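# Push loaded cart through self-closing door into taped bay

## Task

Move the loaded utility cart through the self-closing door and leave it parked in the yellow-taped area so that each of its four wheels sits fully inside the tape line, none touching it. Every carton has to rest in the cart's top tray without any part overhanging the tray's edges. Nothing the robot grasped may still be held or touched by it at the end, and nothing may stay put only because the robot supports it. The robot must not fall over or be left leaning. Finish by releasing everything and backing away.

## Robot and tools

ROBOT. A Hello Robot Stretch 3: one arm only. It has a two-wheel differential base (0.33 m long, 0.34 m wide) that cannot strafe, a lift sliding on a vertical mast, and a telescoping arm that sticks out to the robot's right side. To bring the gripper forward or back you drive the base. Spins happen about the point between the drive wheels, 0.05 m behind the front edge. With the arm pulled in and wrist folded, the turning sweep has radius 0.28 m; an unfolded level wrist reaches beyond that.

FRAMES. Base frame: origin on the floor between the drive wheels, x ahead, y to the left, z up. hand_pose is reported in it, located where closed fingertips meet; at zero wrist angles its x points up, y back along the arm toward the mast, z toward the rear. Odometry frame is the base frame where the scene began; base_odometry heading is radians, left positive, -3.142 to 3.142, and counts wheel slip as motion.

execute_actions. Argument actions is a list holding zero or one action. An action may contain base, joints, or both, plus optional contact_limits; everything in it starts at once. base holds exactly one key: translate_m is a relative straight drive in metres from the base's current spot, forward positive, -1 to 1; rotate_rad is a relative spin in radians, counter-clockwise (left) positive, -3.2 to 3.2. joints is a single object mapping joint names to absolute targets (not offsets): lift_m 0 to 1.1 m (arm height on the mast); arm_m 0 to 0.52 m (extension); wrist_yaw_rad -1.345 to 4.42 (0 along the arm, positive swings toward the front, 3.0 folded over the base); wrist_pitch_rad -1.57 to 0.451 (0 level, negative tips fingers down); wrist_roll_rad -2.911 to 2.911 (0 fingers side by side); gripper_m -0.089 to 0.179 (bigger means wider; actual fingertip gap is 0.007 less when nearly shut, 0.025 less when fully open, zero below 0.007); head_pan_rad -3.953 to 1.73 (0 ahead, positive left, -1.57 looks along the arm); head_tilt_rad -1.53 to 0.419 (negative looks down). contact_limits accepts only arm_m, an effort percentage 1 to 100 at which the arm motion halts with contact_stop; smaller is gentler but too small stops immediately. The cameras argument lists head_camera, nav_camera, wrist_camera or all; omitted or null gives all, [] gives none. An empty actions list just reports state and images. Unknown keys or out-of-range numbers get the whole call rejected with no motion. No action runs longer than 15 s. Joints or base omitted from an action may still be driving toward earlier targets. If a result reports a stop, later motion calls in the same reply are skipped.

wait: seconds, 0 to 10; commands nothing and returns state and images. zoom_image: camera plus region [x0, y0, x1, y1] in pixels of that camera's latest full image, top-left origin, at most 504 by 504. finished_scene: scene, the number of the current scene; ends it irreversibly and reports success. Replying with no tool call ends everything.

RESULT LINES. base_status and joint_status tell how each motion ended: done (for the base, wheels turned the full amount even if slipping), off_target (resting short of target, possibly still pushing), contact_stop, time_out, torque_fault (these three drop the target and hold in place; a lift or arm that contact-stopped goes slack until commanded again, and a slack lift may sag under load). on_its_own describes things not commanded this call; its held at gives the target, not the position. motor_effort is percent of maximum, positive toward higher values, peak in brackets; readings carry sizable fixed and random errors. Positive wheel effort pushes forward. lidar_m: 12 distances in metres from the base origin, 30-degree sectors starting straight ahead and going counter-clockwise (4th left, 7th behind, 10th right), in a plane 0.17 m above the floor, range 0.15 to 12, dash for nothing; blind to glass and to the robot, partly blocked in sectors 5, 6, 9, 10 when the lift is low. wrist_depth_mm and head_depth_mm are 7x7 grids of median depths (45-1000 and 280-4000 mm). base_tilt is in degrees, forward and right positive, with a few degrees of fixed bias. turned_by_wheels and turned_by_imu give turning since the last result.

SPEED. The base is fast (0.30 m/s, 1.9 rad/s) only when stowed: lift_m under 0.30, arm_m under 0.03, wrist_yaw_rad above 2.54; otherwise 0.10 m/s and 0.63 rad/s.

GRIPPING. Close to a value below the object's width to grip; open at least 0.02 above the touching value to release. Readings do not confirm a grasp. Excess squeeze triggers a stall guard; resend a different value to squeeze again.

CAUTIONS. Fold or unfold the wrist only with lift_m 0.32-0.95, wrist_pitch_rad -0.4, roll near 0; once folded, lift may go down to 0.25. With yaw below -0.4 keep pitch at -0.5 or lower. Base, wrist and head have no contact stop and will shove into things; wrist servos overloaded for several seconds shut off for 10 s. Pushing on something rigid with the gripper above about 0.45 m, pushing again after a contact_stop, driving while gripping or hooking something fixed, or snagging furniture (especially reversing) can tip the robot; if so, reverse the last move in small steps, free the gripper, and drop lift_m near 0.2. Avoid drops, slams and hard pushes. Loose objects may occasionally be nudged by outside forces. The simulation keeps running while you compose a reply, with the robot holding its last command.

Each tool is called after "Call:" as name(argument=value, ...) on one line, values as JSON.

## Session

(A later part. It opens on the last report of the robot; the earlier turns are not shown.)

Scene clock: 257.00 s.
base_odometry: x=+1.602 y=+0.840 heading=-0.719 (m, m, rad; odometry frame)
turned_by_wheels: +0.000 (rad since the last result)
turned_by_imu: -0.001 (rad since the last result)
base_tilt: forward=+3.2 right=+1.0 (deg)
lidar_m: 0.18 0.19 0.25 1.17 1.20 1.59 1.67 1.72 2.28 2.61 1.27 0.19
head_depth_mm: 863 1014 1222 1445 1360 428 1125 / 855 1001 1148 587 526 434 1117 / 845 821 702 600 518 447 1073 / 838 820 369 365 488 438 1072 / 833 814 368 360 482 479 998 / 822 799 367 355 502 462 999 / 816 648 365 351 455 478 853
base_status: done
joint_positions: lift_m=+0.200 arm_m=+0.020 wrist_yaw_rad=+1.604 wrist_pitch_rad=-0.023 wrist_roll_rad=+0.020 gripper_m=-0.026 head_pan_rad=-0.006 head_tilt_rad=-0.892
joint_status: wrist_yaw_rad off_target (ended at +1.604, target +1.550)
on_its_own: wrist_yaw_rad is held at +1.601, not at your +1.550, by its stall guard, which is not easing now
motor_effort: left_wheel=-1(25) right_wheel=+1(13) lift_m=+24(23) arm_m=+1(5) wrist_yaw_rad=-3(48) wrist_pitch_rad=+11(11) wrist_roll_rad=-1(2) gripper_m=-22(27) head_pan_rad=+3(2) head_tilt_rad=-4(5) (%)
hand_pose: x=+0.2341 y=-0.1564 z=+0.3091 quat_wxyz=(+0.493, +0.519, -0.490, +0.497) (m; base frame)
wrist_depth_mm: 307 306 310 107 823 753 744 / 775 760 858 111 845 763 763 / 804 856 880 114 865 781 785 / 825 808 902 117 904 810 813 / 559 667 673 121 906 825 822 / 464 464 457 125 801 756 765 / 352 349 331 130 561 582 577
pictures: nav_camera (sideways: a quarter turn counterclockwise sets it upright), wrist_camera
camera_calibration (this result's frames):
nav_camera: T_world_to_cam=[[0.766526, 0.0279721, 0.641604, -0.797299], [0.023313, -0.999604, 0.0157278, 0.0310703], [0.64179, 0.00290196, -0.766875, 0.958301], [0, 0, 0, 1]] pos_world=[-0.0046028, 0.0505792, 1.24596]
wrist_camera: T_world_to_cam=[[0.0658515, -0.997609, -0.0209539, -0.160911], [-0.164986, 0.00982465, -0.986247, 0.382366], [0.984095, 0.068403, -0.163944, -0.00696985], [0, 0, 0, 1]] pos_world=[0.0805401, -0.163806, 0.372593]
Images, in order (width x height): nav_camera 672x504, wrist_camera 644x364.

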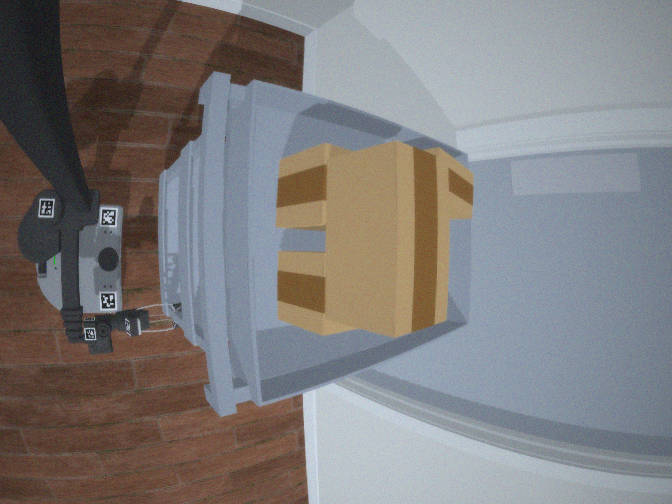

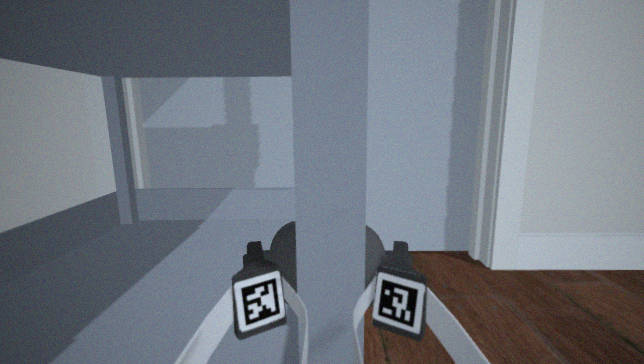

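Call:
execute_actions(actions=[{"base":{"translate_m":-0.12},"joints":{"wrist_yaw_rad":1.57,"arm_m":0.06}}], cameras=[])

Call:
execute_actions(actions=[{"base":{"translate_m":-0.08},"joints":{"arm_m":0.12}}], cameras=["nav_camera"])

Call:
execute_actions(actions=[{"base":{"translate_m":0.15},"joints":{"arm_m":0.06}}], cameras=["nav_camera","wrist_camera"])

Scene clock: 262.87 s.
base_odometry: x=+1.511 y=+0.919 heading=-0.719 (m, m, rad; odometry frame)
turned_by_wheels: +0.000 (rad since the last result)
turned_by_imu: -0.001 (rad since the last result)
base_tilt: forward=+3.2 right=+1.1 (deg)
lidar_m: 0.19 0.20 0.28 1.16 1.19 1.59 1.55 1.59 2.12 2.61 0.27 0.20
head_depth_mm: 977 1151 1274 584 528 427 1123 / 965 809 686 455 515 426 1106 / 960 821 370 383 506 434 1075 / 953 818 368 381 510 427 1068 / 941 813 368 381 511 449 1072 / 936 650 366 379 500 443 1013 / 925 714 366 393 511 436 1084
base_status: done
joint_positions: lift_m=+0.200 arm_m=+0.060 wrist_yaw_rad=+1.557 wrist_pitch_rad=-0.023 wrist_roll_rad=+0.020 gripper_m=-0.026 head_pan_rad=-0.006 head_tilt_rad=-0.892
joint_status: all done
on_its_own: wrist_yaw_rad is at rest, and its effort (+14) is outside its rest range (-12 to +12)
motor_effort: left_wheel=-2(3) right_wheel=-3(17) lift_m=+24(24) arm_m=+2(12) wrist_yaw_rad=+14(57) wrist_pitch_rad=+11(11) wrist_roll_rad=-1(1) gripper_m=-21(27) head_pan_rad=+2(2) head_tilt_rad=-5(5) (%)
hand_pose: x=+0.2342 y=-0.2083 z=+0.3091 quat_wxyz=(+0.504, +0.507, -0.502, +0.486) (m; base frame)
wrist_depth_mm: 305 307 309 108 952 874 901 / 869 691 970 111 962 903 919 / 894 971 998 115 - 943 940 / 917 903 994 118 - 960 976 / 569 669 667 121 - 985 997 / 461 461 461 125 806 761 753 / 352 352 332 130 555 582 582
pictures: none
No camera images: the call's "cameras" was empty. Leave "cameras" out to get every camera's image.

Scene clock: 264.67 s.
base_odometry: x=+1.451 y=+0.972 heading=-0.718 (m, m, rad; odometry frame)
turned_by_wheels: +0.000 (rad since the last result)
turned_by_imu: +0.000 (rad since the last result)
base_tilt: forward=+3.2 right=+1.0 (deg)
lidar_m: 0.19 0.20 1.22 1.16 1.19 1.54 1.47 1.51 2.01 2.61 0.27 0.20
head_depth_mm: 1054 1156 380 403 518 427 1130 / 1046 820 371 387 506 426 1075 / 1035 821 370 386 514 433 1074 / 1024 815 369 386 513 429 1073 / 1017 669 368 384 505 425 1068 / 1009 650 619 442 511 446 1079 / 1000 1119 693 582 524 440 1097
base_status: done
joint_positions: lift_m=+0.200 arm_m=+0.120 wrist_yaw_rad=+1.575 wrist_pitch_rad=-0.023 wrist_roll_rad=+0.020 gripper_m=-0.026 head_pan_rad=-0.006 head_tilt_rad=-0.892
joint_status: all done
motor_effort: left_wheel=+1(5) right_wheel=-5(15) lift_m=+24(24) arm_m=+4(9) wrist_yaw_rad=-5(51) wrist_pitch_rad=+11(11) wrist_roll_rad=-1(1) gripper_m=-22(27) head_pan_rad=+1(2) head_tilt_rad=-6(5) (%)
hand_pose: x=+0.2343 y=-0.2636 z=+0.3092 quat_wxyz=(+0.500, +0.512, -0.498, +0.490) (m; base frame)
wrist_depth_mm: 306 307 309 107 - 963 969 / 964 713 - 110 - 986 989 / 994 993 - 113 - - - / - - - 117 - - - / 574 665 669 120 - - - / 462 463 469 124 788 757 761 / 354 348 331 129 560 581 580
pictures: nav_camera (sideways: a quarter turn counterclockwise sets it upright)
camera_calibration (this result's frames):
nav_camera: T_world_to_cam=[[0.766525, 0.0279723, 0.641604, -0.797299], [0.0233133, -0.999604, 0.0157278, 0.0310703], [0.641791, 0.00290214, -0.766874, 0.958301], [0, 0, 0, 1]] pos_world=[-0.0046028, 0.0505792, 1.24596]
Images, in order (width x height): nav_camera 672x504.

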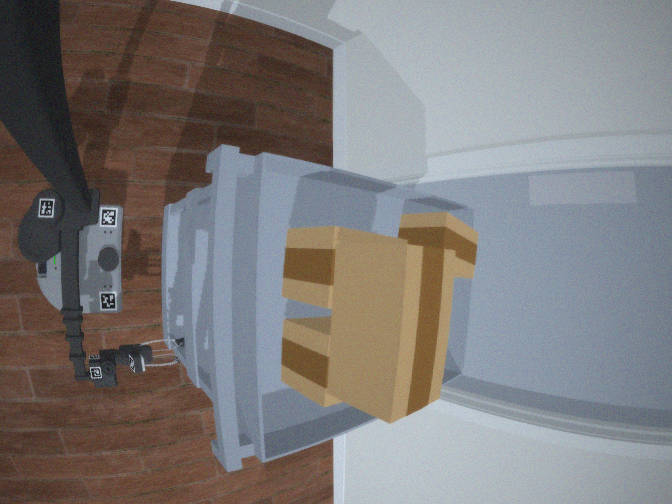

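Scene clock: 267.13 s.
base_odometry: x=+1.564 y=+0.873 heading=-0.719 (m, m, rad; odometry frame)
turned_by_wheels: +0.000 (rad since the last result)
turned_by_imu: -0.001 (rad since the last result)
base_tilt: forward=+3.2 right=+1.0 (deg)
lidar_m: 0.17 0.17 0.22 1.16 1.20 1.59 1.62 1.67 2.21 2.61 0.27 0.18
head_depth_mm: 912 1067 1258 580 525 457 1107 / 904 1012 670 578 516 442 1090 / 893 821 370 356 479 489 1039 / 883 817 369 350 491 480 1001 / 875 810 368 343 490 479 979 / 873 758 367 336 436 478 734 / 867 648 366 334 431 471 712
base_status: done
joint_positions: lift_m=+0.200 arm_m=+0.060 wrist_yaw_rad=+1.552 wrist_pitch_rad=-0.023 wrist_roll_rad=+0.020 gripper_m=-0.026 head_pan_rad=-0.006 head_tilt_rad=-0.892
joint_status: all done
on_its_own: wrist_yaw_rad is at rest, and its effort (+20) is outside its rest range (-12 to +12)
motor_effort: left_wheel=-3(4) right_wheel=+7(20) lift_m=+24(23) arm_m=-5(10) wrist_yaw_rad=+20(39) wrist_pitch_rad=+11(11) wrist_roll_rad=-1(1) gripper_m=-21(22) head_pan_rad=+2(2) head_tilt_rad=-5(5) (%)
hand_pose: x=+0.2342 y=-0.2103 z=+0.3092 quat_wxyz=(+0.506, +0.506, -0.504, +0.484) (m; base frame)
wrist_depth_mm: 306 306 311 106 873 826 827 / 722 875 904 109 910 840 847 / 813 907 917 112 931 866 870 / 848 904 947 116 958 883 908 / 578 664 669 118 929 929 917 / 462 459 457 123 789 764 754 / 352 349 338 128 561 581 585
pictures: nav_camera (sideways: a quarter turn counterclockwise sets it upright), wrist_camera
camera_calibration (this result's frames):
nav_camera: T_world_to_cam=[[0.766525, 0.0279721, 0.641604, -0.797299], [0.023313, -0.999604, 0.0157278, 0.0310703], [0.641791, 0.002902, -0.766874, 0.958301], [0, 0, 0, 1]] pos_world=[-0.00460278, 0.0505792, 1.24596]
wrist_camera: T_world_to_cam=[[0.0134966, -0.99969, -0.0209444, -0.202803], [-0.164103, 0.0184477, -0.986271, 0.384558], [0.986351, 0.0167484, -0.163803, -0.0148086], [0, 0, 0, 1]] pos_world=[0.0804508, -0.209586, 0.372605]
Images, in order (width x height): nav_camera 672x504, wrist_camera 644x364.

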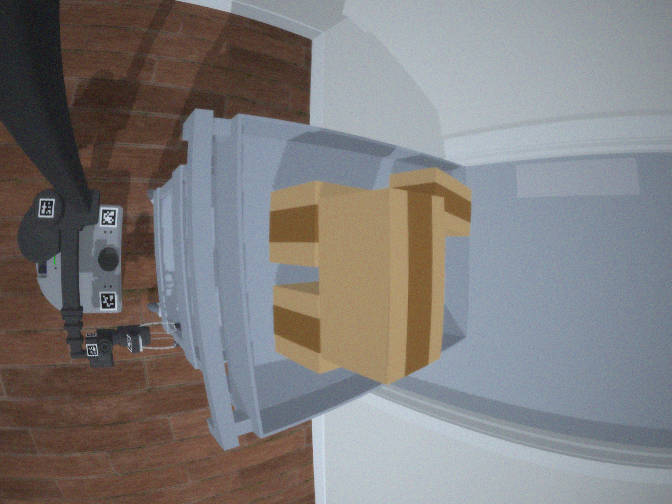

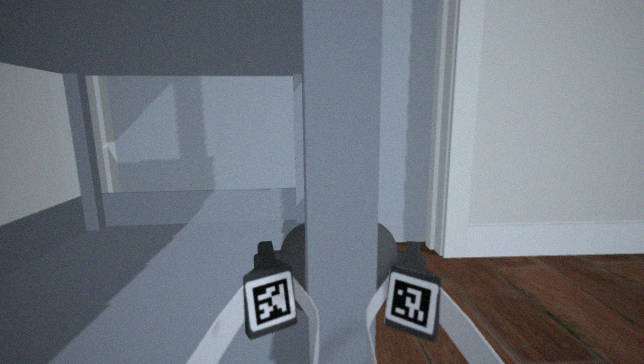

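Call:
execute_actions(actions=[{"base":{"translate_m":-0.35},"joints":{"arm_m":0.1}}], cameras=[])

Call:
execute_actions(actions=[{"base":{"translate_m":-0.3},"joints":{"arm_m":0.16}}], cameras=[])

Call:
execute_actions(actions=[{"joints":{"gripper_m":0.12}}], cameras=[])

Call:
execute_actions(actions=[{"base":{"translate_m":-0.22}}], cameras=[])

Call:
execute_actions(actions=[{"base":{"rotate_rad":1.3},"joints":{"lift_m":0.29,"arm_m":0,"wrist_yaw_rad":2.6,"gripper_m":0.03,"head_pan_rad":-1.0}}], cameras=["nav_camera"])

Scene clock: 288.63 s.
base_odometry: x=+1.301 y=+1.103 heading=-0.719 (m, m, rad; odometry frame)
turned_by_wheels: +0.000 (rad since the last result)
turned_by_imu: -0.002 (rad since the last result)
base_tilt: forward=+3.3 right=+1.0 (deg)
lidar_m: 0.25 0.30 1.21 1.15 1.18 1.33 1.27 1.30 1.73 2.62 0.29 0.25
head_depth_mm: 1227 819 381 458 527 481 1123 / 1242 826 387 451 526 513 1092 / 1226 678 391 477 534 731 1089 / 1194 446 399 490 510 785 1102 / 1201 750 416 514 494 807 1116 / 1194 1394 679 607 480 1000 1113 / 1160 1318 1535 572 483 1229 1114
base_status: done
joint_positions: lift_m=+0.200 arm_m=+0.100 wrist_yaw_rad=+1.551 wrist_pitch_rad=-0.022 wrist_roll_rad=+0.020 gripper_m=-0.026 head_pan_rad=-0.006 head_tilt_rad=-0.892
joint_status: all done
on_its_own: wrist_yaw_rad is at rest, and its effort (+21) is outside its rest range (-12 to +12)
motor_effort: left_wheel=-2(6) right_wheel=-2(20) lift_m=+24(23) arm_m=+1(8) wrist_yaw_rad=+21(54) wrist_pitch_rad=+11(11) wrist_roll_rad=-1(1) gripper_m=-22(25) head_pan_rad=+2(1) head_tilt_rad=-6(5) (%)
hand_pose: x=+0.2342 y=-0.2501 z=+0.3092 quat_wxyz=(+0.506, +0.505, -0.504, +0.484) (m; base frame)
wrist_depth_mm: 306 307 308 108 410 - - / - - 724 111 - - - / - - - 114 - - - / - - 839 117 - - - / - 590 670 120 - - - / 434 462 457 124 796 763 765 / 351 349 338 129 535 582 581
pictures: none
No camera images: the call's "cameras" was empty. Leave "cameras" out to get every camera's image.

Scene clock: 293.13 s.
base_odometry: x=+1.075 y=+1.301 heading=-0.719 (m, m, rad; odometry frame)
turned_by_wheels: +0.000 (rad since the last result)
turned_by_imu: -0.001 (rad since the last result)
base_tilt: forward=+3.2 right=+1.2 (deg)
lidar_m: 0.31 1.61 1.19 1.14 1.17 1.02 0.97 1.00 1.33 2.63 0.33 0.31
head_depth_mm: 1466 450 415 498 490 768 1118 / 1493 448 439 576 483 814 1091 / 1506 461 466 557 498 986 1120 / 1494 1673 698 598 549 1094 1115 / 1481 1730 1830 588 768 1202 1116 / 1464 1720 1853 557 1369 1238 1112 / 1407 1604 1828 1598 1394 1237 1118
base_status: done
joint_positions: lift_m=+0.200 arm_m=+0.160 wrist_yaw_rad=+1.530 wrist_pitch_rad=-0.022 wrist_roll_rad=+0.020 gripper_m=-0.026 head_pan_rad=-0.006 head_tilt_rad=-0.892
joint_status: all done
on_its_own: wrist_yaw_rad is held at +1.529, not at your +1.570, by its stall guard, which is not easing now
motor_effort: left_wheel=-1(6) right_wheel=-2(19) lift_m=+23(23) arm_m=+1(14) wrist_yaw_rad=-1(47) wrist_pitch_rad=+11(11) wrist_roll_rad=-1(1) gripper_m=-21(27) head_pan_rad=+2(2) head_tilt_rad=-5(3) (%)
hand_pose: x=+0.2341 y=-0.3154 z=+0.3093 quat_wxyz=(+0.511, +0.500, -0.509, +0.479) (m; base frame)
wrist_depth_mm: 305 309 308 109 316 - - / - - 723 113 - - - / - - - 116 - - - / - - - 120 - - - / - 565 660 123 719 - - / 432 459 473 126 724 761 760 / 354 351 332 130 343 577 576
pictures: none
No camera images: the call's "cameras" was empty. Leave "cameras" out to get every camera's image.

Scene clock: 295.10 s.
base_odometry: x=+1.075 y=+1.301 heading=-0.719 (m, m, rad; odometry frame)
turned_by_wheels: +0.000 (rad since the last result)
turned_by_imu: +0.000 (rad since the last result)
base_tilt: forward=+3.2 right=+0.9 (deg)
lidar_m: 0.31 1.60 1.20 1.14 1.17 1.02 0.97 1.00 1.33 2.63 0.33 0.31
head_depth_mm: 1471 450 416 498 490 777 1107 / 1499 448 439 577 482 814 1092 / 1506 461 466 559 499 984 1121 / 1493 1664 697 598 548 1094 1114 / 1482 1736 1839 590 767 1205 1118 / 1470 1712 1858 545 1372 1244 1117 / 1400 1603 1814 1602 1389 1236 1109
base_status: not commanded
joint_positions: lift_m=+0.200 arm_m=+0.160 wrist_yaw_rad=+1.527 wrist_pitch_rad=-0.021 wrist_roll_rad=+0.020 gripper_m=+0.120 head_pan_rad=-0.006 head_tilt_rad=-0.892
joint_status: all done
on_its_own: wrist_yaw_rad is held at +1.529, not at your +1.570, by its stall guard, which is not easing now
motor_effort: left_wheel=-1(1) right_wheel=-1(1) lift_m=+23(23) arm_m=+1(1) wrist_yaw_rad=+2(3) wrist_pitch_rad=+10(10) wrist_roll_rad=-1(1) gripper_m=+1(89) head_pan_rad=+2(3) head_tilt_rad=-5(5) (%)
hand_pose: x=+0.2341 y=-0.3161 z=+0.3096 quat_wxyz=(+0.511, +0.499, -0.510, +0.479) (m; base frame)
wrist_depth_mm: 303 305 305 109 315 - - / - - 722 112 639 - - / - - - 116 - - - / - - - 119 - - - / - 573 662 123 659 - - / 432 482 455 127 485 - 762 / 356 334 349 132 364 555 586
pictures: none
No camera images: the call's "cameras" was empty. Leave "cameras" out to get every camera's image.

Scene clock: 298.50 s.
base_odometry: x=+0.909 y=+1.445 heading=-0.719 (m, m, rad; odometry frame)
turned_by_wheels: +0.000 (rad since the last result)
turned_by_imu: -0.001 (rad since the last result)
base_tilt: forward=+3.3 right=+1.1 (deg)
lidar_m: 0.51 1.67 1.19 1.13 1.12 0.79 0.75 0.78 1.03 2.56 2.62 0.50
head_depth_mm: 568 556 628 962 946 1258 1138 / 565 583 642 978 941 1225 1118 / 563 611 642 1015 1199 1244 1121 / 1667 794 653 1015 1259 1243 1118 / 1685 1841 676 992 1328 1240 1114 / 1682 1902 1793 1605 1396 1241 1111 / 1581 1842 1877 1599 1398 1237 1113
base_status: done
joint_positions: lift_m=+0.200 arm_m=+0.160 wrist_yaw_rad=+1.527 wrist_pitch_rad=-0.021 wrist_roll_rad=+0.020 gripper_m=+0.120 head_pan_rad=-0.006 head_tilt_rad=-0.892
joint_status: not commanded
on_its_own: wrist_yaw_rad is held at +1.529, not at your +1.570, by its stall guard, which is not easing now
motor_effort: left_wheel=+0(5) right_wheel=+0(4) lift_m=+23(24) arm_m=+1(0) wrist_yaw_rad=+2(2) wrist_pitch_rad=+10(10) wrist_roll_rad=-1(1) gripper_m=+1(1) head_pan_rad=+2(2) head_tilt_rad=-5(5) (%)
hand_pose: x=+0.2341 y=-0.3160 z=+0.3096 quat_wxyz=(+0.511, +0.499, -0.510, +0.479) (m; base frame)
wrist_depth_mm: 465 396 351 322 817 - - / - - 702 473 - - - / - - - - - - - / - - - 906 - - - / - 507 674 446 942 - - / 796 516 402 371 765 - 767 / 597 563 567 464 585 555 582
pictures: none
No camera images: the call's "cameras" was empty. Leave "cameras" out to get every camera's image.

Scene clock: 301.17 s.
base_odometry: x=+0.909 y=+1.445 heading=+0.581 (m, m, rad; odometry frame)
turned_by_wheels: +1.300 (rad since the last result)
turned_by_imu: +1.302 (rad since the last result)
base_tilt: forward=+3.1 right=+1.1 (deg)
lidar_m: 1.13 1.13 0.91 0.76 0.76 0.85 1.38 2.64 0.51 0.50 0.55 1.36
head_depth_mm: 1627 663 652 980 926 1162 1123 / 1659 839 643 1020 1181 1217 1135 / 1688 1933 677 994 1240 1245 1162 / 1659 1946 1850 1604 1399 1244 1132 / 1694 1981 1873 1605 1399 1245 1112 / 1744 2046 1872 1601 1401 1238 1108 / 1783 2074 1865 1592 1390 1242 1113
base_status: done
joint_positions: lift_m=+0.290 arm_m=+0.000 wrist_yaw_rad=+2.599 wrist_pitch_rad=-0.020 wrist_roll_rad=+0.020 gripper_m=+0.030 head_pan_rad=-0.993 head_tilt_rad=-0.892
joint_status: all done
motor_effort: left_wheel=-2(6) right_wheel=+1(7) lift_m=+43(39) arm_m=-3(7) wrist_yaw_rad=+2(2) wrist_pitch_rad=+10(10) wrist_roll_rad=-1(1) gripper_m=+0(86) head_pan_rad=-2(34) head_tilt_rad=-5(4) (%)
hand_pose: x=+0.1108 y=+0.0738 z=+0.3992 quat_wxyz=(+0.195, +0.690, -0.185, +0.673) (m; base frame)
wrist_depth_mm: 634 752 932 - - 992 861 / 650 772 947 - - - 869 / 659 772 937 - - - 888 / 667 794 980 - - - 901 / 659 802 - - - - 926 / 677 806 918 971 - 943 907 / 686 750 707 738 699 737 726
pictures: nav_camera (sideways: a quarter turn counterclockwise sets it upright)
camera_calibration (this result's frames):
nav_camera: T_world_to_cam=[[0.445818, -0.624172, 0.641604, -0.795343], [-0.821221, -0.570394, 0.0157278, 0.036222], [0.35615, -0.533911, -0.766874, 0.960043], [0, 0, 0, 1]] pos_world=[0.0424043, 0.0368076, 1.24596]
Images, in order (width x height): nav_camera 672x504.

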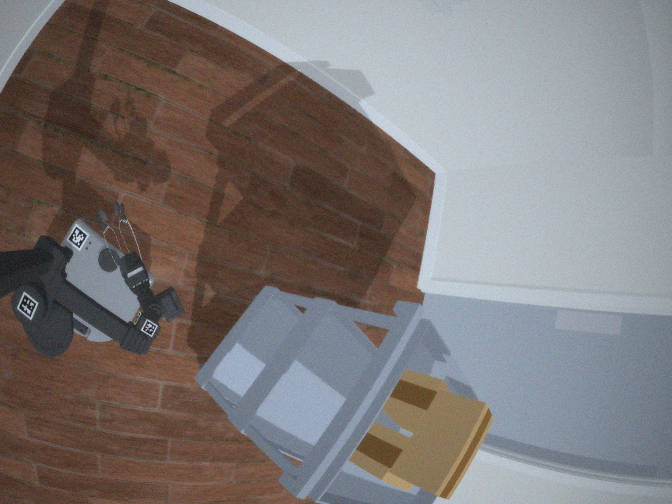

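Call:
execute_actions(actions=[{"base":{"translate_m":0.55}}], cameras=[])

Call:
execute_actions(actions=[{"base":{"rotate_rad":-1.405}}], cameras=[])

Call:
execute_actions(actions=[{"base":{"translate_m":1.0}}], cameras=[])

Call:
execute_actions(actions=[{"base":{"translate_m":0.22}}], cameras=[])

Call:
execute_actions(actions=[{"base":{"rotate_rad":-1.29},"joints":{"head_pan_rad":-0.3,"head_tilt_rad":-1.1}}], cameras=["nav_camera","head_camera"])

Scene clock: 320.53 s.
base_odometry: x=+1.369 y=+1.747 heading=+0.581 (m, m, rad; odometry frame)
turned_by_wheels: +0.000 (rad since the last result)
turned_by_imu: +0.000 (rad since the last result)
base_tilt: forward=+3.3 right=+1.0 (deg)
lidar_m: 0.62 0.61 0.69 0.93 0.93 1.04 1.70 0.73 0.63 1.60 1.38 0.74
head_depth_mm: 1402 1651 1862 1628 1413 1254 1124 / 1428 1664 1858 1616 1410 1246 1140 / 1464 1696 1883 1617 1409 1248 1165 / 1496 1737 1870 1614 1404 1247 1131 / 1528 1786 1882 1615 1394 1245 1113 / 1398 1518 1650 1577 1399 1239 1112 / 1120 1194 1281 1383 1371 1235 1113
base_status: done
joint_positions: lift_m=+0.290 arm_m=+0.000 wrist_yaw_rad=+2.599 wrist_pitch_rad=-0.020 wrist_roll_rad=+0.020 gripper_m=+0.030 head_pan_rad=-0.993 head_tilt_rad=-0.892
joint_status: not commanded
motor_effort: left_wheel=-2(5) right_wheel=+1(6) lift_m=+43(44) arm_m=-3(3) wrist_yaw_rad=+1(2) wrist_pitch_rad=+10(9) wrist_roll_rad=-1(1) gripper_m=+1(1) head_pan_rad=-2(3) head_tilt_rad=-4(4) (%)
hand_pose: x=+0.1107 y=+0.0738 z=+0.3992 quat_wxyz=(+0.195, +0.690, -0.185, +0.673) (m; base frame)
wrist_depth_mm: 758 911 - 769 621 524 455 / 780 928 - 797 640 533 460 / 786 956 - 817 657 545 472 / 808 949 - 847 675 561 479 / 821 963 - 850 660 568 484 / 816 926 981 856 649 581 500 / 753 743 709 740 693 582 502
pictures: none
No camera images: the call's "cameras" was empty. Leave "cameras" out to get every camera's image.

Scene clock: 322.63 s.
base_odometry: x=+1.369 y=+1.747 heading=-0.824 (m, m, rad; odometry frame)
turned_by_wheels: -1.405 (rad since the last result)
turned_by_imu: -1.403 (rad since the last result)
base_tilt: forward=+3.2 right=+1.0 (deg)
lidar_m: 1.60 1.02 0.67 0.61 0.62 0.77 0.93 0.94 1.17 2.40 0.65 0.62
head_depth_mm: 2715 2295 1916 1622 1407 1254 1126 / 2798 2232 1897 1624 1408 1246 1138 / 2885 902 1809 1581 1401 1246 1164 / 946 805 1173 1425 1400 1242 1131 / 721 780 1164 1333 1355 1235 1113 / 671 740 1103 1030 1318 1235 1111 / 670 788 738 1405 1391 1234 1111
base_status: done
joint_positions: lift_m=+0.290 arm_m=+0.000 wrist_yaw_rad=+2.599 wrist_pitch_rad=-0.020 wrist_roll_rad=+0.020 gripper_m=+0.030 head_pan_rad=-0.993 head_tilt_rad=-0.892
joint_status: not commanded
motor_effort: left_wheel=+0(8) right_wheel=+0(7) lift_m=+43(43) arm_m=-4(3) wrist_yaw_rad=+1(2) wrist_pitch_rad=+9(9) wrist_roll_rad=-2(1) gripper_m=+0(0) head_pan_rad=-3(2) head_tilt_rad=-5(4) (%)
hand_pose: x=+0.1107 y=+0.0738 z=+0.3992 quat_wxyz=(+0.195, +0.690, -0.185, +0.673) (m; base frame)
wrist_depth_mm: 514 586 678 825 - - - / 523 591 697 839 - - - / 535 605 711 870 - - - / 540 620 728 884 - - - / 555 630 731 933 - - - / 561 641 719 904 - 955 967 / 568 645 710 728 704 730 719
pictures: none
No camera images: the call's "cameras" was empty. Leave "cameras" out to get every camera's image.

Scene clock: 327.73 s.
base_odometry: x=+2.048 y=+1.014 heading=-0.824 (m, m, rad; odometry frame)
turned_by_wheels: +0.000 (rad since the last result)
turned_by_imu: +0.001 (rad since the last result)
base_tilt: forward=+3.2 right=+1.0 (deg)
lidar_m: 0.60 0.62 0.78 0.75 0.76 0.94 1.91 0.59 0.54 0.54 1.15 0.76
head_depth_mm: 2676 2334 1904 963 1184 1198 1121 / 2681 2298 1895 1617 1242 1247 1137 / 1956 2170 1905 1610 1408 1249 1157 / 1463 1735 1846 1614 1408 1242 1136 / 1174 1322 1564 1596 1401 1234 1119 / 1032 1186 1379 1543 1402 1241 1112 / 955 1043 1153 1295 1365 1235 1111
base_status: done
joint_positions: lift_m=+0.290 arm_m=+0.000 wrist_yaw_rad=+2.599 wrist_pitch_rad=-0.020 wrist_roll_rad=+0.020 gripper_m=+0.030 head_pan_rad=-0.993 head_tilt_rad=-0.892
joint_status: not commanded
motor_effort: left_wheel=+0(6) right_wheel=-1(3) lift_m=+43(44) arm_m=-4(3) wrist_yaw_rad=+2(2) wrist_pitch_rad=+10(10) wrist_roll_rad=-1(1) gripper_m=+0(1) head_pan_rad=-3(3) head_tilt_rad=-5(5) (%)
hand_pose: x=+0.1107 y=+0.0738 z=+0.3992 quat_wxyz=(+0.195, +0.690, -0.184, +0.673) (m; base frame)
wrist_depth_mm: 615 704 818 905 697 559 461 / 628 716 831 936 713 560 471 / 634 727 849 954 732 578 479 / 652 740 874 972 755 590 483 / 659 759 894 989 729 599 495 / 664 756 858 943 705 608 500 / 671 731 705 728 704 602 510
pictures: none
No camera images: the call's "cameras" was empty. Leave "cameras" out to get every camera's image.

Scene clock: 330.00 s.
base_odometry: x=+2.198 y=+0.852 heading=-0.824 (m, m, rad; odometry frame)
turned_by_wheels: +0.000 (rad since the last result)
turned_by_imu: +0.000 (rad since the last result)
base_tilt: forward=+3.3 right=+1.2 (deg)
lidar_m: 0.39 0.40 0.51 0.78 0.79 0.98 2.04 0.68 0.61 0.61 0.79 0.52
head_depth_mm: 2623 2295 1911 1621 1411 1229 1127 / 1857 2198 1898 1620 1411 1250 1137 / 1239 1554 1808 1617 1408 1240 1164 / 946 1119 1384 1582 1404 1247 1134 / 890 1026 1198 1432 1395 1240 1119 / 753 840 945 1088 1275 1237 1116 / 646 707 781 875 996 1153 1087
base_status: done
joint_positions: lift_m=+0.290 arm_m=+0.000 wrist_yaw_rad=+2.599 wrist_pitch_rad=-0.019 wrist_roll_rad=+0.020 gripper_m=+0.030 head_pan_rad=-0.994 head_tilt_rad=-0.892
joint_status: not commanded
motor_effort: left_wheel=-1(6) right_wheel=-1(4) lift_m=+43(44) arm_m=-3(4) wrist_yaw_rad=+1(1) wrist_pitch_rad=+10(10) wrist_roll_rad=-1(1) gripper_m=+1(2) head_pan_rad=-3(3) head_tilt_rad=-6(5) (%)
hand_pose: x=+0.1107 y=+0.0738 z=+0.3992 quat_wxyz=(+0.195, +0.690, -0.184, +0.673) (m; base frame)
wrist_depth_mm: 627 710 817 586 441 352 293 / 652 730 831 609 449 357 296 / 656 752 846 625 458 363 302 / 671 771 870 644 470 370 306 / 679 783 895 638 467 377 310 / 688 800 894 650 442 383 314 / 681 746 705 683 530 382 321
pictures: none
No camera images: the call's "cameras" was empty. Leave "cameras" out to get every camera's image.

Scene clock: 331.97 s.
base_odometry: x=+2.198 y=+0.852 heading=-2.114 (m, m, rad; odometry frame)
turned_by_wheels: -1.290 (rad since the last result)
turned_by_imu: -1.289 (rad since the last result)
base_tilt: forward=+3.1 right=+1.0 (deg)
lidar_m: 1.03 0.59 0.39 0.39 0.44 0.69 0.78 0.86 1.34 0.78 0.62 0.61
head_depth_mm: 662 664 997 1266 1308 1204 1113 / 752 692 996 1299 1307 1213 1132 / 1975 1738 1515 1368 1294 1213 - / 1968 1747 1573 1423 1294 1202 - / 1972 1745 1555 1416 1292 1190 - / 1971 1741 1556 1416 1284 1185 1100 / 1955 1731 1552 1411 1287 1186 1102
base_status: done
joint_positions: lift_m=+0.290 arm_m=+0.000 wrist_yaw_rad=+2.599 wrist_pitch_rad=-0.019 wrist_roll_rad=+0.020 gripper_m=+0.030 head_pan_rad=-0.307 head_tilt_rad=-1.087
joint_status: all done
motor_effort: left_wheel=+1(6) right_wheel=-1(6) lift_m=+43(44) arm_m=-3(3) wrist_yaw_rad=+1(1) wrist_pitch_rad=+10(9) wrist_roll_rad=-1(1) gripper_m=+1(1) head_pan_rad=+2(29) head_tilt_rad=-8(31) (%)
hand_pose: x=+0.1107 y=+0.0738 z=+0.3992 quat_wxyz=(+0.195, +0.690, -0.184, +0.673) (m; base frame)
wrist_depth_mm: 356 379 492 535 598 670 748 / 363 386 504 552 615 693 772 / 369 399 519 570 634 712 793 / 379 406 495 586 655 741 804 / 386 418 466 613 684 767 823 / 396 431 449 630 732 821 854 / 409 442 479 641 696 730 725
pictures: head_camera (sideways: a quarter turn clockwise sets it upright), nav_camera (sideways: a quarter turn counterclockwise sets it upright)
camera_calibration (this result's frames):
head_camera: T_world_to_cam=[[-0.851572, 0.288608, -0.437642, 0.59987], [0.335358, 0.94156, -0.0316241, 0.0365569], [0.402939, -0.173697, -0.898593, 1.11967], [0, 0, 0, 1]] pos_world=[0.0474162, -0.0130654, 1.26981]
nav_camera: T_world_to_cam=[[0.844737, -0.233674, 0.481472, -0.589159], [-0.271767, -0.962313, 0.00976986, 0.0406301], [0.461044, -0.139101, -0.876407, 1.10179], [0, 0, 0, 1]] pos_world=[0.000750837, 0.0546885, 1.24889]
Images, in order (width x height): head_camera 896x504, nav_camera 672x504.

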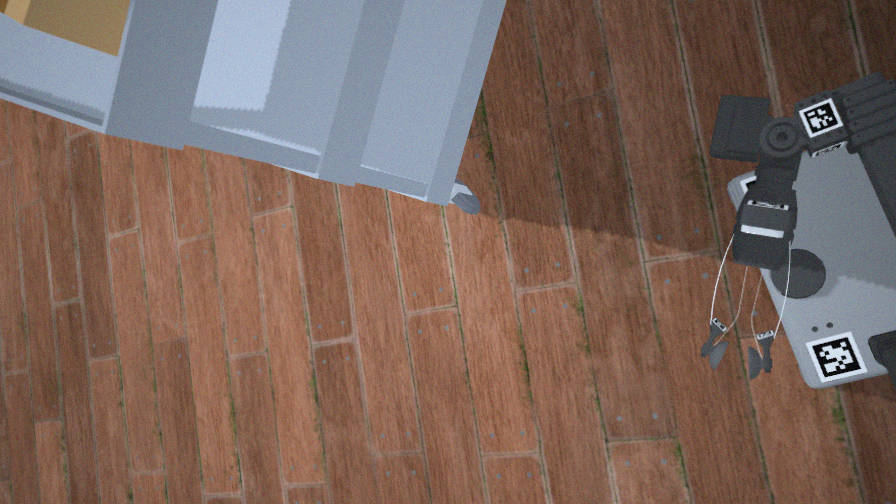

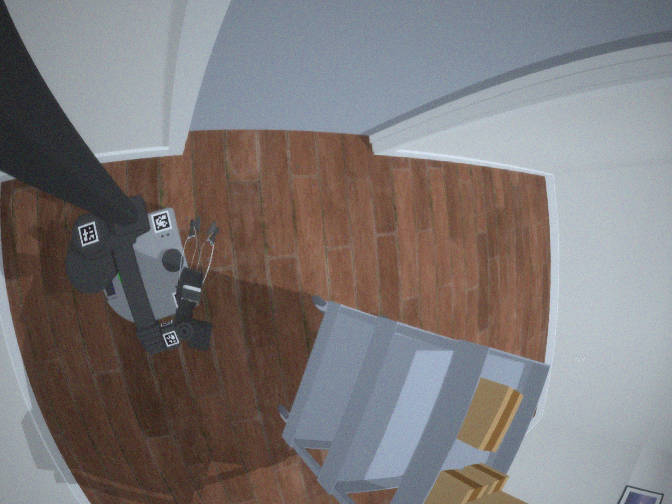

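Call:
execute_actions(actions=[{"base":{"translate_m":0.33},"joints":{"wrist_yaw_rad":1.2,"arm_m":0.1,"lift_m":0.22,"gripper_m":0.17}}], cameras=["wrist_camera","nav_camera"])

Scene clock: 339.97 s.
base_odometry: x=+2.027 y=+0.570 heading=-2.113 (m, m, rad; odometry frame)
turned_by_wheels: +0.000 (rad since the last result)
turned_by_imu: -0.001 (rad since the last result)
base_tilt: forward=+3.3 right=+1.0 (deg)
lidar_m: 0.84 0.53 0.43 0.43 0.47 0.60 1.10 1.21 1.90 0.44 0.38 2.69
head_depth_mm: 2004 1771 1010 888 856 1207 1092 / 2001 1771 1583 1388 1142 1194 1129 / 2000 1763 1578 1423 1304 1209 - / 1967 1756 1562 1422 1298 1193 - / 1964 1742 1561 1421 1287 1192 - / 1958 1740 1556 1407 1292 1184 1109 / 1950 1721 1529 1388 1283 1186 1098
base_status: done
joint_positions: lift_m=+0.220 arm_m=+0.100 wrist_yaw_rad=+1.201 wrist_pitch_rad=-0.019 wrist_roll_rad=+0.020 gripper_m=+0.170 head_pan_rad=-0.307 head_tilt_rad=-1.087
joint_status: all done
motor_effort: left_wheel=+0(7) right_wheel=-2(4) lift_m=+22(36) arm_m=+2(4) wrist_yaw_rad=-1(2) wrist_pitch_rad=+9(10) wrist_roll_rad=-1(1) gripper_m=+1(91) head_pan_rad=+2(3) head_tilt_rad=-8(9) (%)
hand_pose: x=+0.2171 y=-0.3371 z=+0.3302 quat_wxyz=(+0.582, +0.409, -0.585, +0.390) (m; base frame)
wrist_depth_mm: - - - - 189 235 239 / - - - - 355 - - / - - - - 527 - - / - - - - 551 - - / 975 - - - 563 558 520 / 824 838 826 729 462 494 495 / 661 603 626 569 361 379 -
pictures: nav_camera (sideways: a quarter turn counterclockwise sets it upright), wrist_camera
camera_calibration (this result's frames):
nav_camera: T_world_to_cam=[[0.845032, -0.233482, 0.481049, -0.588609], [-0.271464, -0.962399, 0.0097545, 0.0406482], [0.460683, -0.13883, -0.87664, 1.1021], [0, 0, 0, 1]] pos_world=[0.000709452, 0.0546946, 1.2489]
wrist_camera: T_world_to_cam=[[-0.330276, -0.943657, -0.0207067, -0.235518], [-0.144496, 0.0722278, -0.986866, 0.418846], [0.932759, -0.322946, -0.16021, -0.096435], [0, 0, 0, 1]] pos_world=[0.0726864, -0.283643, 0.393018]
Images, in order (width x height): nav_camera 672x504, wrist_camera 644x364.

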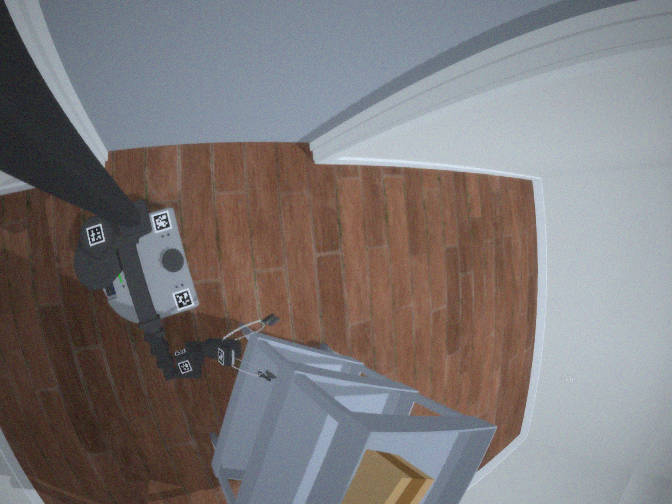

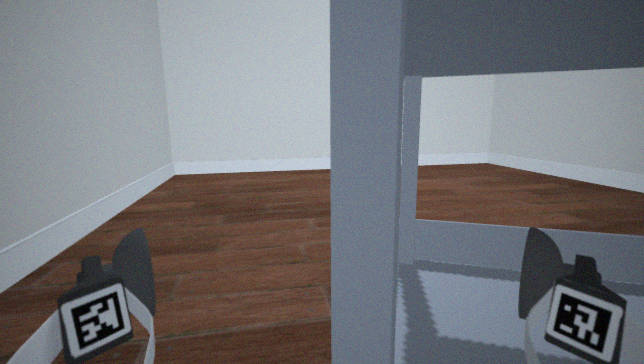

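Call:
execute_actions(actions=[{"base":{"translate_m":-0.015},"joints":{"arm_m":0.108,"gripper_m":-0.03}}], cameras=[])

Call:
execute_actions(actions=[{"base":{"translate_m":-0.4},"joints":{"head_pan_rad":-0.8}}], cameras=["nav_camera"])

Call:
execute_actions(actions=[{"joints":{"gripper_m":0.12}}], cameras=[])

Call:
execute_actions(actions=[{"base":{"translate_m":-0.08}}], cameras=[])

Call:
execute_actions(actions=[{"joints":{"lift_m":0.29,"arm_m":0,"wrist_yaw_rad":2.6,"gripper_m":0.03}}], cameras=["nav_camera","head_camera"])

Scene clock: 347.80 s.
base_odometry: x=+2.035 y=+0.583 heading=-2.113 (m, m, rad; odometry frame)
turned_by_wheels: +0.000 (rad since the last result)
turned_by_imu: -0.001 (rad since the last result)
base_tilt: forward=+3.2 right=+1.1 (deg)
lidar_m: 0.85 0.53 0.43 0.43 0.47 0.60 1.09 1.19 1.87 0.46 0.38 2.70
head_depth_mm: 2006 1773 998 876 1097 1220 1094 / 2004 1777 1590 1370 1178 1190 1134 / 2005 1759 1582 1425 1303 1210 - / 1982 1754 1562 1431 1298 1195 - / 1956 1735 1560 1420 1289 1187 - / 1964 1736 1561 1411 1287 1192 1110 / 1952 1731 1536 1384 1284 1179 1100
base_status: done
joint_positions: lift_m=+0.220 arm_m=+0.108 wrist_yaw_rad=+1.202 wrist_pitch_rad=-0.019 wrist_roll_rad=+0.020 gripper_m=-0.029 head_pan_rad=-0.307 head_tilt_rad=-1.087
joint_status: all done
motor_effort: left_wheel=+0(2) right_wheel=-1(6) lift_m=+22(22) arm_m=+3(5) wrist_yaw_rad=-1(3) wrist_pitch_rad=+9(9) wrist_roll_rad=-1(1) gripper_m=-23(99) head_pan_rad=+3(3) head_tilt_rad=-9(8) (%)
hand_pose: x=+0.2171 y=-0.3450 z=+0.3301 quat_wxyz=(+0.582, +0.409, -0.585, +0.390) (m; base frame)
wrist_depth_mm: - - - 129 233 237 240 / - - - 133 - - - / - - - 137 - - - / - - - 142 - - - / 977 - - 145 588 559 522 / 833 820 860 149 - 491 497 / 634 627 600 158 363 379 378
pictures: none
No camera images: the call's "cameras" was empty. Leave "cameras" out to get every camera's image.

Scene clock: 352.83 s.
base_odometry: x=+2.242 y=+0.925 heading=-2.113 (m, m, rad; odometry frame)
turned_by_wheels: +0.000 (rad since the last result)
turned_by_imu: -0.001 (rad since the last result)
base_tilt: forward=+3.2 right=+1.1 (deg)
lidar_m: 1.11 0.61 0.41 0.41 0.45 0.70 0.69 0.76 1.20 0.78 0.39 0.48
head_depth_mm: 684 664 1270 1428 1312 1207 1121 / 565 602 976 1391 1307 - 1115 / 561 585 594 934 1320 1213 - / 740 632 956 930 1279 1210 - / 739 635 982 1280 1296 1194 1131 / 726 910 1024 1393 1290 1182 1099 / 686 1676 1551 1402 1289 1185 1095
base_status: done
joint_positions: lift_m=+0.220 arm_m=+0.108 wrist_yaw_rad=+1.183 wrist_pitch_rad=-0.019 wrist_roll_rad=+0.020 gripper_m=-0.026 head_pan_rad=-0.793 head_tilt_rad=-1.087
joint_status: all done
on_its_own: wrist_yaw_rad is at rest, and its effort (+18) is outside its rest range (-12 to +12)
motor_effort: left_wheel=+1(1) right_wheel=-4(12) lift_m=+23(24) arm_m=-1(3) wrist_yaw_rad=+18(19) wrist_pitch_rad=+10(10) wrist_roll_rad=-1(1) gripper_m=-22(24) head_pan_rad=-3(25) head_tilt_rad=-8(8) (%)
hand_pose: x=+0.2154 y=-0.3497 z=+0.3300 quat_wxyz=(+0.585, +0.404, -0.589, +0.384) (m; base frame)
wrist_depth_mm: - - 364 140 232 236 240 / - - - 144 553 560 584 / - - - 149 - - - / - - - 153 - - - / - - - 156 730 716 607 / 828 829 788 159 - 498 494 / 637 627 594 169 360 378 377
pictures: nav_camera (sideways: a quarter turn counterclockwise sets it upright)
camera_calibration (this result's frames):
nav_camera: T_world_to_cam=[[0.63799, -0.601299, 0.481049, -0.587346], [-0.689724, -0.724007, 0.00975451, 0.0431996], [0.342417, -0.338014, -0.87664, 1.10282], [0, 0, 0, 1]] pos_world=[0.0268926, 0.0508746, 1.2489]
Images, in order (width x height): nav_camera 672x504.

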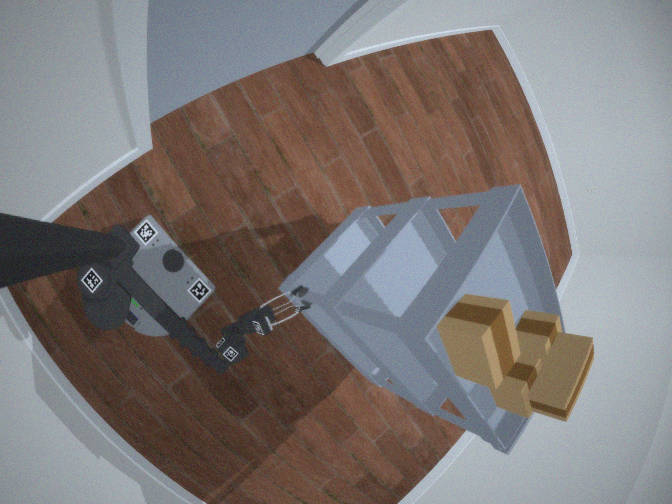

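Scene clock: 354.80 s.
base_odometry: x=+2.242 y=+0.925 heading=-2.113 (m, m, rad; odometry frame)
turned_by_wheels: +0.000 (rad since the last result)
turned_by_imu: +0.000 (rad since the last result)
base_tilt: forward=+3.2 right=+1.0 (deg)
lidar_m: 1.11 0.61 0.41 0.41 0.46 0.70 0.69 0.76 1.20 0.78 0.39 0.48
head_depth_mm: 684 665 1274 1429 1307 1204 1117 / 565 602 978 1384 1306 - 1117 / 563 585 593 936 1321 1211 - / 741 632 955 933 1282 1205 - / 740 636 981 1289 1292 1189 1130 / 725 910 1024 1393 1287 1184 1101 / 685 1670 1555 1407 1286 1182 1099
base_status: not commanded
joint_positions: lift_m=+0.220 arm_m=+0.108 wrist_yaw_rad=+1.198 wrist_pitch_rad=-0.019 wrist_roll_rad=+0.020 gripper_m=+0.120 head_pan_rad=-0.793 head_tilt_rad=-1.087
joint_status: all done
motor_effort: left_wheel=-1(0) right_wheel=-2(4) lift_m=+23(23) arm_m=-1(1) wrist_yaw_rad=+2(18) wrist_pitch_rad=+9(9) wrist_roll_rad=-1(1) gripper_m=+1(87) head_pan_rad=-3(3) head_tilt_rad=-8(8) (%)
hand_pose: x=+0.2168 y=-0.3462 z=+0.3301 quat_wxyz=(+0.582, +0.408, -0.586, +0.389) (m; base frame)
wrist_depth_mm: - - 443 141 231 236 240 / - - - 145 545 565 588 / - - - 150 - - - / - - - 155 - - - / - - - 161 707 707 613 / 831 859 732 167 498 - 496 / 628 594 592 173 377 360 376
pictures: none
No camera images: the call's "cameras" was empty. Leave "cameras" out to get every camera's image.

Scene clock: 356.80 s.
base_odometry: x=+2.283 y=+0.994 heading=-2.113 (m, m, rad; odometry frame)
turned_by_wheels: +0.000 (rad since the last result)
turned_by_imu: +0.000 (rad since the last result)
base_tilt: forward=+3.3 right=+1.0 (deg)
lidar_m: 1.19 0.63 0.43 0.43 0.47 0.62 0.61 0.68 1.06 2.10 0.44 0.48
head_depth_mm: 752 1095 1559 1442 1309 1206 1117 / 641 1057 1352 1432 1313 - 1110 / 584 629 992 1361 1315 1207 - / 571 606 718 1077 1293 1208 - / 713 635 980 1284 1288 1184 1126 / 736 996 1020 1391 1287 1193 1099 / 722 977 1527 1403 1290 1183 1100
base_status: done
joint_positions: lift_m=+0.220 arm_m=+0.108 wrist_yaw_rad=+1.199 wrist_pitch_rad=-0.019 wrist_roll_rad=+0.020 gripper_m=+0.120 head_pan_rad=-0.793 head_tilt_rad=-1.087
joint_status: not commanded
motor_effort: left_wheel=-1(2) right_wheel=-1(5) lift_m=+23(23) arm_m=-1(1) wrist_yaw_rad=+2(2) wrist_pitch_rad=+10(9) wrist_roll_rad=-1(1) gripper_m=+1(0) head_pan_rad=-2(3) head_tilt_rad=-9(8) (%)
hand_pose: x=+0.2168 y=-0.3461 z=+0.3301 quat_wxyz=(+0.582, +0.408, -0.586, +0.389) (m; base frame)
wrist_depth_mm: - - 435 210 232 261 286 / - - - 351 545 562 583 / - - - - - - - / - - - 775 - - - / - - 699 612 725 721 609 / 841 871 577 257 501 - 371 / 630 595 587 257 285 313 372
pictures: none
No camera images: the call's "cameras" was empty. Leave "cameras" out to get every camera's image.

Scene clock: 358.83 s.
base_odometry: x=+2.283 y=+0.994 heading=-2.113 (m, m, rad; odometry frame)
turned_by_wheels: +0.000 (rad since the last result)
turned_by_imu: +0.000 (rad since the last result)
base_tilt: forward=+3.3 right=+1.0 (deg)
lidar_m: 1.19 0.63 0.43 0.43 0.47 0.62 0.62 0.68 1.06 2.10 0.44 0.48
head_depth_mm: 754 1094 1563 1440 1315 1205 1114 / 639 1060 1346 1429 1304 1211 1108 / 583 627 991 1371 1305 - - / 571 603 720 1082 1296 1221 - / 712 634 982 1280 1292 1189 1124 / 736 996 1025 1392 1288 1185 1103 / 721 994 1523 1401 1281 1185 1097
base_status: not commanded
joint_positions: lift_m=+0.290 arm_m=+0.000 wrist_yaw_rad=+2.599 wrist_pitch_rad=-0.019 wrist_roll_rad=+0.020 gripper_m=+0.030 head_pan_rad=-0.793 head_tilt_rad=-1.087
joint_status: all done
motor_effort: left_wheel=+1(1) right_wheel=-2(1) lift_m=+44(49) arm_m=-3(3) wrist_yaw_rad=+2(3) wrist_pitch_rad=+9(9) wrist_roll_rad=-1(1) gripper_m=+0(87) head_pan_rad=-3(3) head_tilt_rad=-8(8) (%)
hand_pose: x=+0.1108 y=+0.0737 z=+0.3993 quat_wxyz=(+0.195, +0.690, -0.185, +0.673) (m; base frame)
wrist_depth_mm: 376 402 442 475 626 700 794 / 385 413 452 481 651 719 837 / 393 424 459 496 672 760 870 / 401 433 477 512 688 785 894 / 411 447 487 635 718 820 923 / 419 458 488 665 771 852 915 / 437 466 522 561 697 725 725
pictures: head_camera (sideways: a quarter turn clockwise sets it upright), nav_camera (sideways: a quarter turn counterclockwise sets it upright)
camera_calibration (this result's frames):
head_camera: T_world_to_cam=[[-0.618237, 0.653171, -0.437207, 0.597881], [0.736386, 0.675821, -0.031641, 0.0341327], [0.274807, -0.341515, -0.898804, 1.12072], [0, 0, 0, 1]] pos_world=[0.0365151, -0.0308433, 1.26979]
nav_camera: T_world_to_cam=[[0.637873, -0.601424, 0.481049, -0.587346], [-0.689865, -0.723872, 0.0097545, 0.0432005], [0.342351, -0.338081, -0.87664, 1.10282], [0, 0, 0, 1]] pos_world=[0.0269025, 0.0508706, 1.2489]
Images, in order (width x height): head_camera 896x504, nav_camera 672x504.

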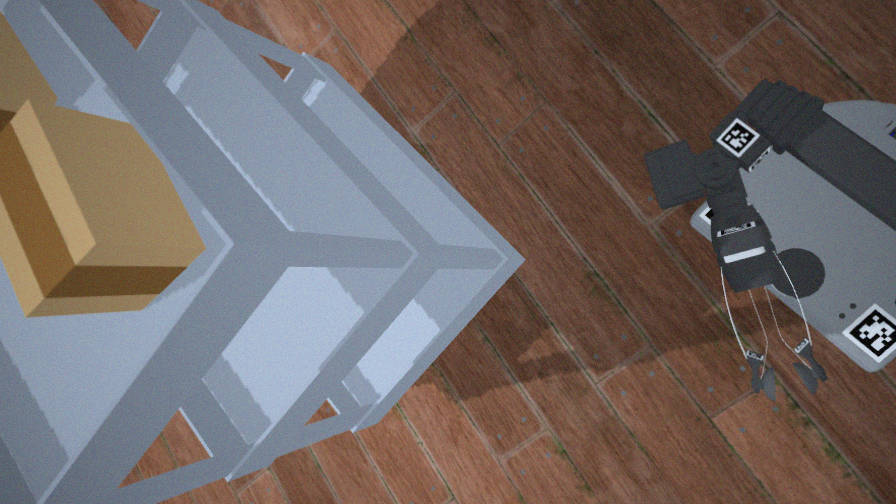

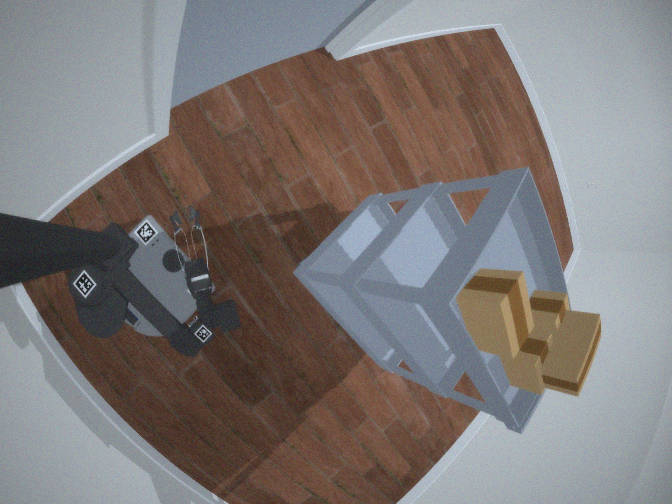

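Call:
execute_actions(actions=[{"base":{"translate_m":0.68}}], cameras=[])

Call:
execute_actions(actions=[{"base":{"rotate_rad":-1.7},"joints":{"head_pan_rad":0}}], cameras=[])

Call:
execute_actions(actions=[{"joints":{"lift_m":0.4,"wrist_yaw_rad":1.6,"wrist_roll_rad":1.57,"gripper_m":0.17}}], cameras=["nav_camera","wrist_camera"])

Scene clock: 366.30 s.
base_odometry: x=+1.932 y=+0.411 heading=-2.113 (m, m, rad; odometry frame)
turned_by_wheels: +0.000 (rad since the last result)
turned_by_imu: +0.000 (rad since the last result)
base_tilt: forward=+3.3 right=+1.1 (deg)
lidar_m: 0.77 0.49 0.40 0.40 0.44 0.53 1.28 0.48 0.35 0.34 2.44 2.51
head_depth_mm: 2012 1773 1585 866 834 1093 1114 / 2007 1766 1591 1429 1077 1203 1106 / 2005 1764 1578 1431 1306 - - / 1988 1759 1578 1421 1297 1224 - / 1969 1749 1559 1421 1295 1190 1130 / 1955 1738 1556 1413 1293 1185 1100 / 1953 1725 1556 1404 1281 1181 1096
base_status: done
joint_positions: lift_m=+0.290 arm_m=+0.000 wrist_yaw_rad=+2.599 wrist_pitch_rad=-0.019 wrist_roll_rad=+0.020 gripper_m=+0.030 head_pan_rad=-0.794 head_tilt_rad=-1.087
joint_status: not commanded
motor_effort: left_wheel=+0(6) right_wheel=-1(4) lift_m=+44(44) arm_m=-4(4) wrist_yaw_rad=+1(2) wrist_pitch_rad=+10(9) wrist_roll_rad=-1(1) gripper_m=+0(1) head_pan_rad=-2(3) head_tilt_rad=-8(9) (%)
hand_pose: x=+0.1108 y=+0.0738 z=+0.3994 quat_wxyz=(+0.195, +0.690, -0.185, +0.673) (m; base frame)
wrist_depth_mm: 353 378 413 453 502 467 521 / 361 386 422 464 516 483 541 / 367 396 431 477 535 494 555 / 377 409 449 496 551 519 590 / 385 417 453 510 570 526 606 / 394 426 460 525 585 542 637 / 401 436 490 531 605 573 643
pictures: none
No camera images: the call's "cameras" was empty. Leave "cameras" out to get every camera's image.

Scene clock: 368.63 s.
base_odometry: x=+1.932 y=+0.411 heading=+2.470 (m, m, rad; odometry frame)
turned_by_wheels: -1.700 (rad since the last result)
turned_by_imu: -1.697 (rad since the last result)
base_tilt: forward=+3.3 right=+1.1 (deg)
lidar_m: 0.34 0.35 2.55 1.01 0.53 0.41 0.40 0.42 0.53 1.28 1.36 0.36
head_depth_mm: 565 527 590 901 1308 1200 1114 / 682 615 600 909 1272 1205 1102 / 709 660 577 895 1249 1197 - / 704 658 589 893 1252 1195 - / 708 653 586 876 1249 1195 - / 723 642 544 1368 1287 1189 1114 / 1944 1724 1551 1404 1288 1183 1100
base_status: done
joint_positions: lift_m=+0.290 arm_m=+0.000 wrist_yaw_rad=+2.599 wrist_pitch_rad=-0.019 wrist_roll_rad=+0.020 gripper_m=+0.030 head_pan_rad=-0.007 head_tilt_rad=-1.087
joint_status: all done
motor_effort: left_wheel=+0(6) right_wheel=-1(6) lift_m=+43(43) arm_m=-3(4) wrist_yaw_rad=+1(1) wrist_pitch_rad=+10(10) wrist_roll_rad=-1(1) gripper_m=+0(1) head_pan_rad=+2(32) head_tilt_rad=-8(9) (%)
hand_pose: x=+0.1108 y=+0.0738 z=+0.3994 quat_wxyz=(+0.195, +0.690, -0.185, +0.673) (m; base frame)
wrist_depth_mm: - - - - - - 248 / - - - - - - 252 / - - - - - - 273 / - - - - - - - / - - - - - - - / 915 998 986 971 - 943 554 / 753 737 707 733 698 694 445
pictures: none
No camera images: the call's "cameras" was empty. Leave "cameras" out to get every camera's image.

Scene clock: 370.53 s.
base_odometry: x=+1.932 y=+0.411 heading=+2.470 (m, m, rad; odometry frame)
turned_by_wheels: +0.000 (rad since the last result)
turned_by_imu: +0.000 (rad since the last result)
base_tilt: forward=+3.4 right=+1.0 (deg)
lidar_m: 0.34 0.35 2.55 1.02 0.53 0.41 0.40 0.42 0.53 1.28 1.35 0.36
head_depth_mm: 566 527 589 899 1309 1204 1131 / 681 614 602 910 1267 1212 - / 709 660 575 898 1188 1191 - / 703 658 588 891 1251 1192 - / 708 656 587 878 1242 1189 - / 723 642 545 1372 1285 1184 1114 / 1946 1736 1551 1408 1282 1185 1109
base_status: not commanded
joint_positions: lift_m=+0.400 arm_m=+0.000 wrist_yaw_rad=+1.602 wrist_pitch_rad=-0.019 wrist_roll_rad=+1.568 gripper_m=+0.170 head_pan_rad=-0.007 head_tilt_rad=-1.087
joint_status: all done
motor_effort: left_wheel=+1(0) right_wheel=-2(1) lift_m=+44(44) arm_m=-3(4) wrist_yaw_rad=-2(1) wrist_pitch_rad=+10(9) wrist_roll_rad=+0(4) gripper_m=+0(92) head_pan_rad=+2(2) head_tilt_rad=-7(8) (%)
hand_pose: x=+0.2342 y=-0.1372 z=+0.5091 quat_wxyz=(+0.009, +0.718, -0.696, -0.005) (m; base frame)
wrist_depth_mm: 342 - - 268 - 929 423 / 342 511 - 270 865 629 441 / 341 512 - 274 899 652 438 / 342 510 - 280 925 651 437 / 343 514 - 284 924 700 441 / 337 631 - 289 - 655 398 / - - - 292 - 922 -
pictures: nav_camera (sideways: a quarter turn counterclockwise sets it upright), wrist_camera
camera_calibration (this result's frames):
nav_camera: T_world_to_cam=[[0.876302, 0.0264498, 0.481036, -0.588783], [0.0248184, -0.999644, 0.00975403, 0.0388415], [0.481122, 0.00339104, -0.876647, 1.10198], [0, 0, 0, 1]] pos_world=[-0.0152012, 0.0506641, 1.2489]
wrist_camera: T_world_to_cam=[[0.0134295, -0.00302282, -0.999905, 0.50956], [-0.172042, 0.985075, -0.00528864, 0.215463], [0.984998, 0.172097, 0.012709, -0.0515377], [0, 0, 0, 1]] pos_world=[0.0809902, -0.201838, 0.511306]
Images, in order (width x height): nav_camera 672x504, wrist_camera 644x364.

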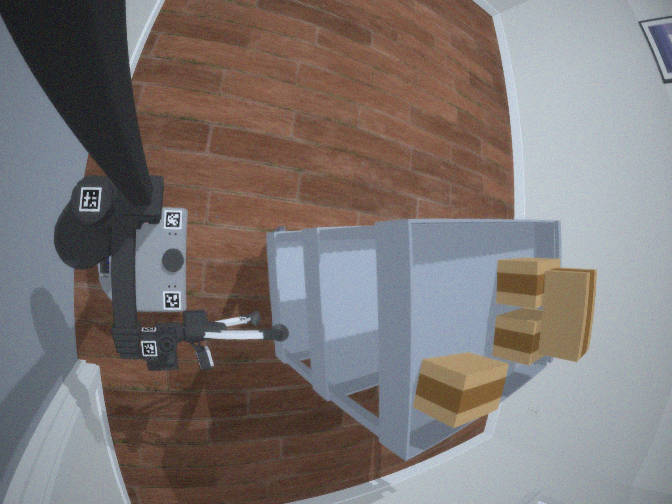

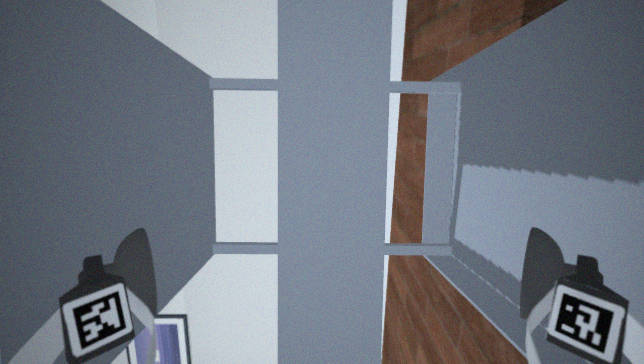

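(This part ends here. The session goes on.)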